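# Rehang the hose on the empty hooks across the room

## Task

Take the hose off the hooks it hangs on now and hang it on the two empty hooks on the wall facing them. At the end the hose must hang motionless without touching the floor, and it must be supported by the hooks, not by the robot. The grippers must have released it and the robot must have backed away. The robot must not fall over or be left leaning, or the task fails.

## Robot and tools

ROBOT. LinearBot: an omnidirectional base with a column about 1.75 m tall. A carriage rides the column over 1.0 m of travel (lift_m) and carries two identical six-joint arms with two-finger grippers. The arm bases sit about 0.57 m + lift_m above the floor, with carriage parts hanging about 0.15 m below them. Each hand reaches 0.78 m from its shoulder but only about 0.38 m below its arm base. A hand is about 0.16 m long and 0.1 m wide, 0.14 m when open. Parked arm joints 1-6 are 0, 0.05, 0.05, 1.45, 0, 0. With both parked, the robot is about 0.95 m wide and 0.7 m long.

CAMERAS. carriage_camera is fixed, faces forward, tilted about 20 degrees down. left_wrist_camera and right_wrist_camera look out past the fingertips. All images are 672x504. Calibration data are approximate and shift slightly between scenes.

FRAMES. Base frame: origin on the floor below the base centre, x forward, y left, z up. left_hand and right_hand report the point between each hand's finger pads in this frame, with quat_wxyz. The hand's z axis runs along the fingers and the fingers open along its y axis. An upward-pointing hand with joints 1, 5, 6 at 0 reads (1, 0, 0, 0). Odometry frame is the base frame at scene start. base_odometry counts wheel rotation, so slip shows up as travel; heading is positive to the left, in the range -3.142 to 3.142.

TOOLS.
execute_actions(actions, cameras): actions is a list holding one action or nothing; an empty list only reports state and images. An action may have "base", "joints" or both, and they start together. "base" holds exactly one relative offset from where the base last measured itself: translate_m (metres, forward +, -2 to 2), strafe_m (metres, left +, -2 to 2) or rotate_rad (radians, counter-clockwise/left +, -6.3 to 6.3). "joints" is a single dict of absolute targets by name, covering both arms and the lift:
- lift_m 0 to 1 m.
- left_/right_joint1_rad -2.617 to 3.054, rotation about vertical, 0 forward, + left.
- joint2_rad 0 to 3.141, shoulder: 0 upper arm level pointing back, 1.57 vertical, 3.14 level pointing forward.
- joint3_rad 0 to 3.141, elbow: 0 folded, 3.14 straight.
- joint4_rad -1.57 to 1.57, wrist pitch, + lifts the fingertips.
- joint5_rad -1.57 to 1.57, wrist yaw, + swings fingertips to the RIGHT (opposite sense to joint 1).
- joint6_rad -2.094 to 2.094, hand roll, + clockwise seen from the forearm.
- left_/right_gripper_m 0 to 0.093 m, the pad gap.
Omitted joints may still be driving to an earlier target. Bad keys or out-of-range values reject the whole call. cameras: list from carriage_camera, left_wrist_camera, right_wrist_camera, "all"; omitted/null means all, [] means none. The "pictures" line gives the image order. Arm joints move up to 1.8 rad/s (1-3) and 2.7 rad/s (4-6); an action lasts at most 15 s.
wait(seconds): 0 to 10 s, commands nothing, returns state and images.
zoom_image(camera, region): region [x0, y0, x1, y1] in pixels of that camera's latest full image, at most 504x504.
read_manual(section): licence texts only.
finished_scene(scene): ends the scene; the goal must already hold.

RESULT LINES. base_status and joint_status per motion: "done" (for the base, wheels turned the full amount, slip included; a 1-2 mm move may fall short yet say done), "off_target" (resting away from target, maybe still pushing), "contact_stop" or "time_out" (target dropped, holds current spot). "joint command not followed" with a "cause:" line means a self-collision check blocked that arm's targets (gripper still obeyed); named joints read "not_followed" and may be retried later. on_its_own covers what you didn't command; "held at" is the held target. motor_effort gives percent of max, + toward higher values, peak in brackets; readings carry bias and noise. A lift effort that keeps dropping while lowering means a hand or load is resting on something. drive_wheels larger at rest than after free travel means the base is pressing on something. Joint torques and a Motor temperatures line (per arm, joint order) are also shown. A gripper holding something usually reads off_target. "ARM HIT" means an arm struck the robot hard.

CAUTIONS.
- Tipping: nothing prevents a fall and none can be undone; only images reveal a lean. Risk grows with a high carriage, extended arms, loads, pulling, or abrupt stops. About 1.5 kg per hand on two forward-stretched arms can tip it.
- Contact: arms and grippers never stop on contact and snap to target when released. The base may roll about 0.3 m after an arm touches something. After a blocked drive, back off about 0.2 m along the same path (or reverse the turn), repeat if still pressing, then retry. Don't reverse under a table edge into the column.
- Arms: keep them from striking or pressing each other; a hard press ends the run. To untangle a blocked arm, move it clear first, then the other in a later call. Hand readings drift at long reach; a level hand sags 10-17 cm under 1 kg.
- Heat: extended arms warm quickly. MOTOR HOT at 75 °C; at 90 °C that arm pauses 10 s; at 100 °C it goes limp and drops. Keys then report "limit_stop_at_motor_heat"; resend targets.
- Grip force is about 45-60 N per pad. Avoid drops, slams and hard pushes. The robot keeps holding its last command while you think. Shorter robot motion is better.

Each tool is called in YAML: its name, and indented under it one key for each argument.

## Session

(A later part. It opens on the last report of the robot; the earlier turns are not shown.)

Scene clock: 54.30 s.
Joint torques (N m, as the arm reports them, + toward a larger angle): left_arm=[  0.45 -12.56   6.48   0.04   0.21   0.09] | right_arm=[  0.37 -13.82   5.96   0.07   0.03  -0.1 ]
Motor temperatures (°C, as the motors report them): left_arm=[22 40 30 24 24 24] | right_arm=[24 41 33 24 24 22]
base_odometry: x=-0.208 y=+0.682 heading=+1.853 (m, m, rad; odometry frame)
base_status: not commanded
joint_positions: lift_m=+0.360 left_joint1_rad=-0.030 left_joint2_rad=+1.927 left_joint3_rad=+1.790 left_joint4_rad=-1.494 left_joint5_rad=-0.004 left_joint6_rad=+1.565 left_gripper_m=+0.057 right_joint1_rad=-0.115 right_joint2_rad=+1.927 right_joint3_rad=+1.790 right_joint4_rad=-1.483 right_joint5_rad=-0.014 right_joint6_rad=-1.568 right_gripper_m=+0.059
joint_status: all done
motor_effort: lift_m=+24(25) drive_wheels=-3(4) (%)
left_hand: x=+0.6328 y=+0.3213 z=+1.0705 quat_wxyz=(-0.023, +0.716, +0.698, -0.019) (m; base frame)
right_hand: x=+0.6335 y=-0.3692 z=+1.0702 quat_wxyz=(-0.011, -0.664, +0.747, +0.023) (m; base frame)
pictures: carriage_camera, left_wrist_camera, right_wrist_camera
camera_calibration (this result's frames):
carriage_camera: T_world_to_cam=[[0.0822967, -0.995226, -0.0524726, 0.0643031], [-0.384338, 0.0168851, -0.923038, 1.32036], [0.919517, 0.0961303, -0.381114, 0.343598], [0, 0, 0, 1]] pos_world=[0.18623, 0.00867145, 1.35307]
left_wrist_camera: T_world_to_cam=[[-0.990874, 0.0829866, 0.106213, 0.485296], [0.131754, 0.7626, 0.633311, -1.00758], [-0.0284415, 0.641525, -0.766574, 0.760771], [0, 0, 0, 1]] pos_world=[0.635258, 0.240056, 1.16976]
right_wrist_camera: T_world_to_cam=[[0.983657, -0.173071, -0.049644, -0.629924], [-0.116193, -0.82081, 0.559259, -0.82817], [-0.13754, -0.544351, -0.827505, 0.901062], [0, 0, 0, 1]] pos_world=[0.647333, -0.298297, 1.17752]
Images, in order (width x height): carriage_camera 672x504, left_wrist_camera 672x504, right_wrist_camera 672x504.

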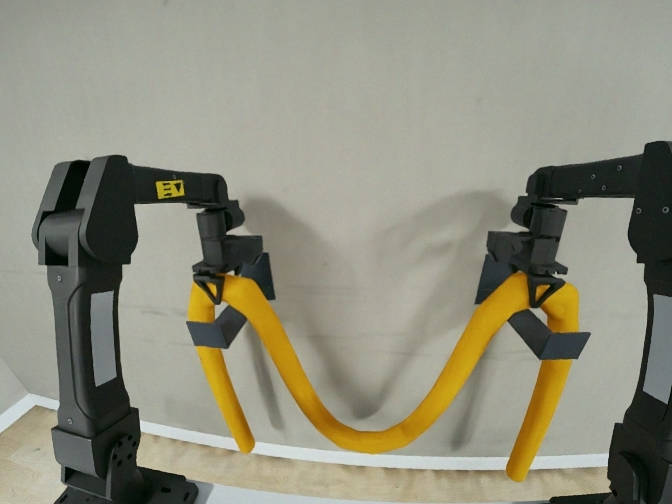

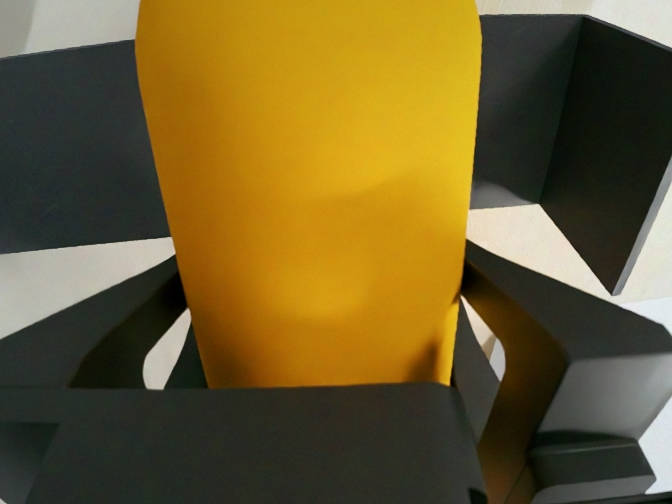

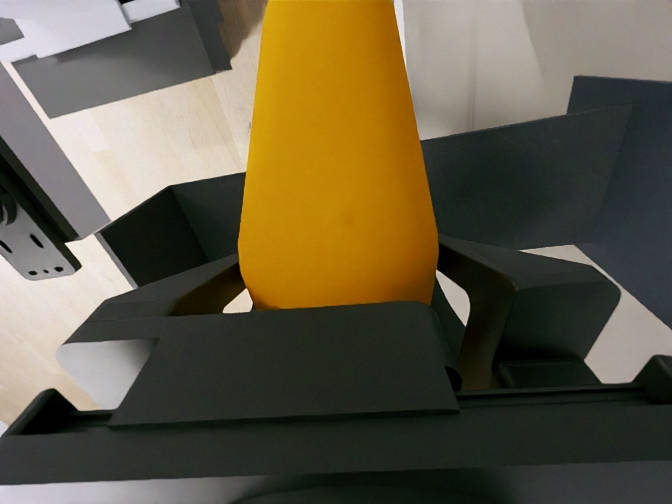

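execute_actions:
  actions:
    - {"joints":{"lift_m":0.313,"left_joint1_rad":-0.06,"right_joint1_rad":-0.095}}
  cameras: []

execute_actions:
  actions:
    - {"joints":{"left_gripper_m":0.093,"right_gripper_m":0.093}}
  cameras: []

execute_actions:
  actions:
    - {"joints":{"lift_m":0.44}}
  cameras: []

execute_actions:
  actions:
    - {"base":{"translate_m":-0.6}}
  cameras: ["carriage_camera"]

wait:
  seconds: 10

Scene clock: 59.57 s.
Joint torques (N m, as the arm reports them, + toward a larger angle): left_arm=[ -0.2  -11.25   6.53   0.08   0.11   0.09] | right_arm=[  0.24 -12.99   6.03   0.14  -0.02  -0.07]
Motor temperatures (°C, as the motors report them): left_arm=[22 41 31 24 24 24] | right_arm=[24 42 33 24 24 22]
base_odometry: x=-0.208 y=+0.682 heading=+1.853 (m, m, rad; odometry frame)
base_status: not commanded
joint_positions: lift_m=+0.313 left_joint1_rad=-0.052 left_joint2_rad=+1.914 left_joint3_rad=+1.790 left_joint4_rad=-1.495 left_joint5_rad=+0.002 left_joint6_rad=+1.565 left_gripper_m=+0.057 right_joint1_rad=-0.099 right_joint2_rad=+1.919 right_joint3_rad=+1.790 right_joint4_rad=-1.484 right_joint5_rad=-0.006 right_joint6_rad=-1.569 right_gripper_m=+0.059
joint_status: all done
motor_effort: lift_m=+23(22) drive_wheels=+2(5) (%)
left_hand: x=+0.6318 y=+0.3128 z=+1.0279 quat_wxyz=(-0.017, +0.723, +0.690, -0.017) (m; base frame)
right_hand: x=+0.6336 y=-0.3647 z=+1.0264 quat_wxyz=(-0.012, -0.670, +0.742, +0.017) (m; base frame)
pictures: none
No camera images: the call's "cameras" was empty. Leave "cameras" out to get every camera's image.

Scene clock: 60.23 s.
Joint torques (N m, as the arm reports them, + toward a larger angle): left_arm=[  0.02 -10.9    6.75   0.06   0.13   0.04] | right_arm=[  0.14 -12.17   6.07   0.15  -0.03  -0.09]
Motor temperatures (°C, as the motors report them): left_arm=[22 41 31 24 24 24] | right_arm=[24 42 33 24 24 22]
base_odometry: x=-0.208 y=+0.682 heading=+1.853 (m, m, rad; odometry frame)
base_status: not commanded
joint_positions: lift_m=+0.313 left_joint1_rad=-0.052 left_joint2_rad=+1.910 left_joint3_rad=+1.790 left_joint4_rad=-1.496 left_joint5_rad=+0.002 left_joint6_rad=+1.565 left_gripper_m=+0.093 right_joint1_rad=-0.099 right_joint2_rad=+1.911 right_joint3_rad=+1.790 right_joint4_rad=-1.484 right_joint5_rad=-0.006 right_joint6_rad=-1.569 right_gripper_m=+0.093
joint_status: all done
motor_effort: lift_m=+22(23) drive_wheels=+2(2) (%)
left_hand: x=+0.6315 y=+0.3128 z=+1.0292 quat_wxyz=(-0.016, +0.723, +0.690, -0.016) (m; base frame)
right_hand: x=+0.6333 y=-0.3647 z=+1.0290 quat_wxyz=(-0.009, -0.670, +0.742, +0.014) (m; base frame)
pictures: none
No camera images: the call's "cameras" was empty. Leave "cameras" out to get every camera's image.

Scene clock: 61.27 s.
Joint torques (N m, as the arm reports them, + toward a larger angle): left_arm=[-0.19 -9.75  6.49  0.13  0.11  0.03] | right_arm=[  0.12 -10.93   5.95   0.2   -0.03  -0.09]
Motor temperatures (°C, as the motors report them): left_arm=[22 41 31 24 24 24] | right_arm=[24 42 33 24 24 22]
base_odometry: x=-0.208 y=+0.682 heading=+1.853 (m, m, rad; odometry frame)
base_status: not commanded
joint_positions: lift_m=+0.440 left_joint1_rad=-0.052 left_joint2_rad=+1.897 left_joint3_rad=+1.790 left_joint4_rad=-1.499 left_joint5_rad=+0.002 left_joint6_rad=+1.565 left_gripper_m=+0.093 right_joint1_rad=-0.099 right_joint2_rad=+1.898 right_joint3_rad=+1.790 right_joint4_rad=-1.486 right_joint5_rad=-0.006 right_joint6_rad=-1.569 right_gripper_m=+0.093
joint_status: all done
motor_effort: lift_m=+25(32) drive_wheels=+2(3) (%)
left_hand: x=+0.6302 y=+0.3129 z=+1.1605 quat_wxyz=(-0.012, +0.723, +0.690, -0.012) (m; base frame)
right_hand: x=+0.6323 y=-0.3646 z=+1.1599 quat_wxyz=(-0.006, -0.670, +0.742, +0.011) (m; base frame)
pictures: none
No camera images: the call's "cameras" was empty. Leave "cameras" out to get every camera's image.

Scene clock: 64.73 s.
Joint torques (N m, as the arm reports them, + toward a larger angle): left_arm=[-0.11 -9.67  6.42  0.18  0.03  0.1 ] | right_arm=[  0.26 -11.02   6.23   0.22  -0.05  -0.07]
Motor temperatures (°C, as the motors report them): left_arm=[22 41 31 24 24 24] | right_arm=[24 42 33 24 24 22]
base_odometry: x=-0.041 y=+0.105 heading=+1.853 (m, m, rad; odometry frame)
base_status: done
joint_positions: lift_m=+0.440 left_joint1_rad=-0.052 left_joint2_rad=+1.897 left_joint3_rad=+1.790 left_joint4_rad=-1.502 left_joint5_rad=+0.002 left_joint6_rad=+1.565 left_gripper_m=+0.093 right_joint1_rad=-0.099 right_joint2_rad=+1.898 right_joint3_rad=+1.790 right_joint4_rad=-1.490 right_joint5_rad=-0.006 right_joint6_rad=-1.569 right_gripper_m=+0.093
joint_status: not commanded
motor_effort: lift_m=+23(26) drive_wheels=-1(10) (%)
left_hand: x=+0.6295 y=+0.3129 z=+1.1606 quat_wxyz=(-0.013, +0.723, +0.690, -0.014) (m; base frame)
right_hand: x=+0.6315 y=-0.3645 z=+1.1599 quat_wxyz=(-0.007, -0.670, +0.742, +0.012) (m; base frame)
pictures: carriage_camera
camera_calibration (this result's frames):
carriage_camera: T_world_to_cam=[[0.0822967, -0.995226, -0.0524726, 0.0685047], [-0.384338, 0.0168851, -0.923038, 1.39427], [0.919517, 0.0961303, -0.381114, 0.374115], [0, 0, 0, 1]] pos_world=[0.18623, 0.00867145, 1.43314]
Images, in order (width x height): carriage_camera 672x504.

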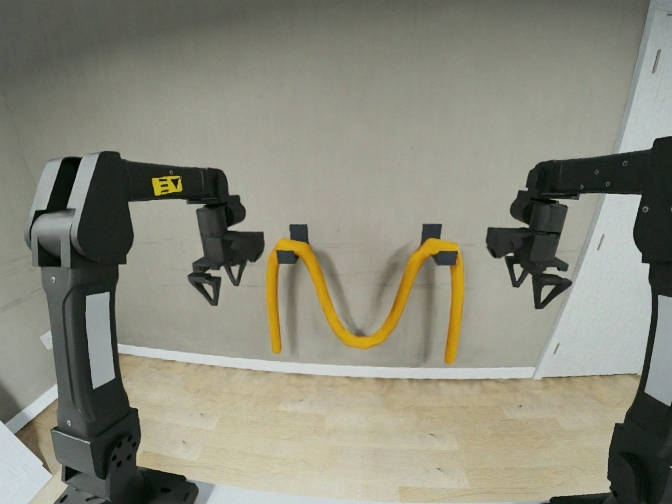

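Scene clock: 74.73 s.
Joint torques (N m, as the arm reports them, + toward a larger angle): left_arm=[ 0.02 -9.59  6.71  0.17  0.14  0.04] | right_arm=[  0.09 -11.02   5.84   0.23  -0.01  -0.08]
Motor temperatures (°C, as the motors report them): left_arm=[22 41 31 24 24 24] | right_arm=[24 42 33 24 24 22]
base_odometry: x=-0.041 y=+0.105 heading=+1.853 (m, m, rad; odometry frame)
base_status: done
joint_positions: lift_m=+0.440 left_joint1_rad=-0.052 left_joint2_rad=+1.897 left_joint3_rad=+1.790 left_joint4_rad=-1.502 left_joint5_rad=+0.002 left_joint6_rad=+1.565 left_gripper_m=+0.093 right_joint1_rad=-0.099 right_joint2_rad=+1.898 right_joint3_rad=+1.790 right_joint4_rad=-1.490 right_joint5_rad=-0.006 right_joint6_rad=-1.569 right_gripper_m=+0.093
joint_status: not commanded
motor_effort: lift_m=+26(26) drive_wheels=-1(10) (%)
left_hand: x=+0.6295 y=+0.3129 z=+1.1606 quat_wxyz=(-0.013, +0.723, +0.690, -0.014) (m; base frame)
right_hand: x=+0.6315 y=-0.3645 z=+1.1599 quat_wxyz=(-0.007, -0.670, +0.742, +0.012) (m; base frame)
wait: 10.00 s; at rest by 0.27 s
pictures: carriage_camera, left_wrist_camera, right_wrist_camera
camera_calibration (this result's frames):
carriage_camera: T_world_to_cam=[[0.0822967, -0.995226, -0.0524726, 0.0685047], [-0.384338, 0.0168851, -0.923038, 1.39427], [0.919517, 0.0961303, -0.381114, 0.374115], [0, 0, 0, 1]] pos_world=[0.18623, 0.00867145, 1.43314]
left_wrist_camera: T_world_to_cam=[[-0.990937, 0.104887, 0.0839165, 0.492215], [0.134309, 0.763932, 0.631164, -1.05729], [0.00209453, 0.636715, -0.771096, 0.822597], [0, 0, 0, 1]] pos_world=[0.628034, 0.23231, 1.26032]
right_wrist_camera: T_world_to_cam=[[0.987367, -0.156247, -0.0263188, -0.645974], [-0.114174, -0.816766, 0.56556, -0.881831], [-0.109863, -0.55541, -0.824287, 0.952291], [0, 0, 0, 1]] pos_world=[0.641753, -0.292268, 1.26669]
Images, in order (width x height): carriage_camera 672x504, left_wrist_camera 672x504, right_wrist_camera 672x504.

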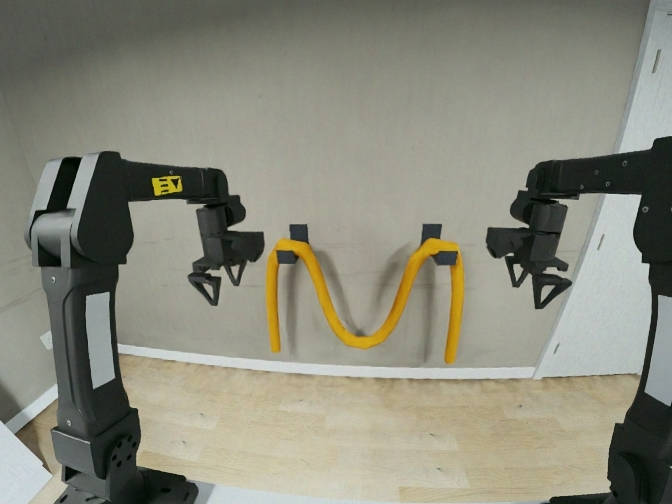

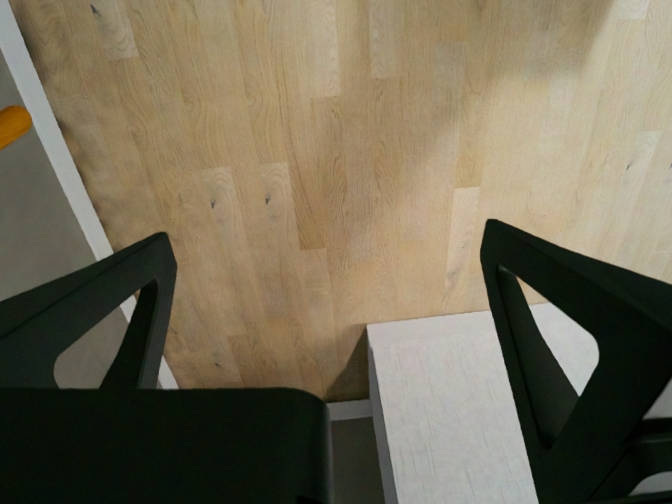

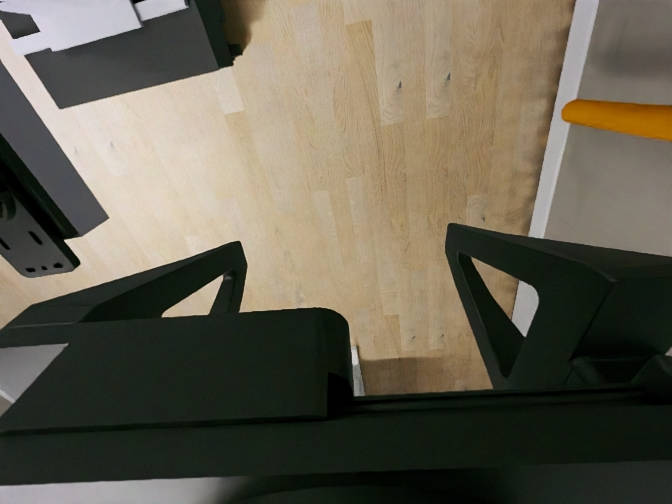

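finished_scene:
  scene: 2

The scene is finished: the task was done.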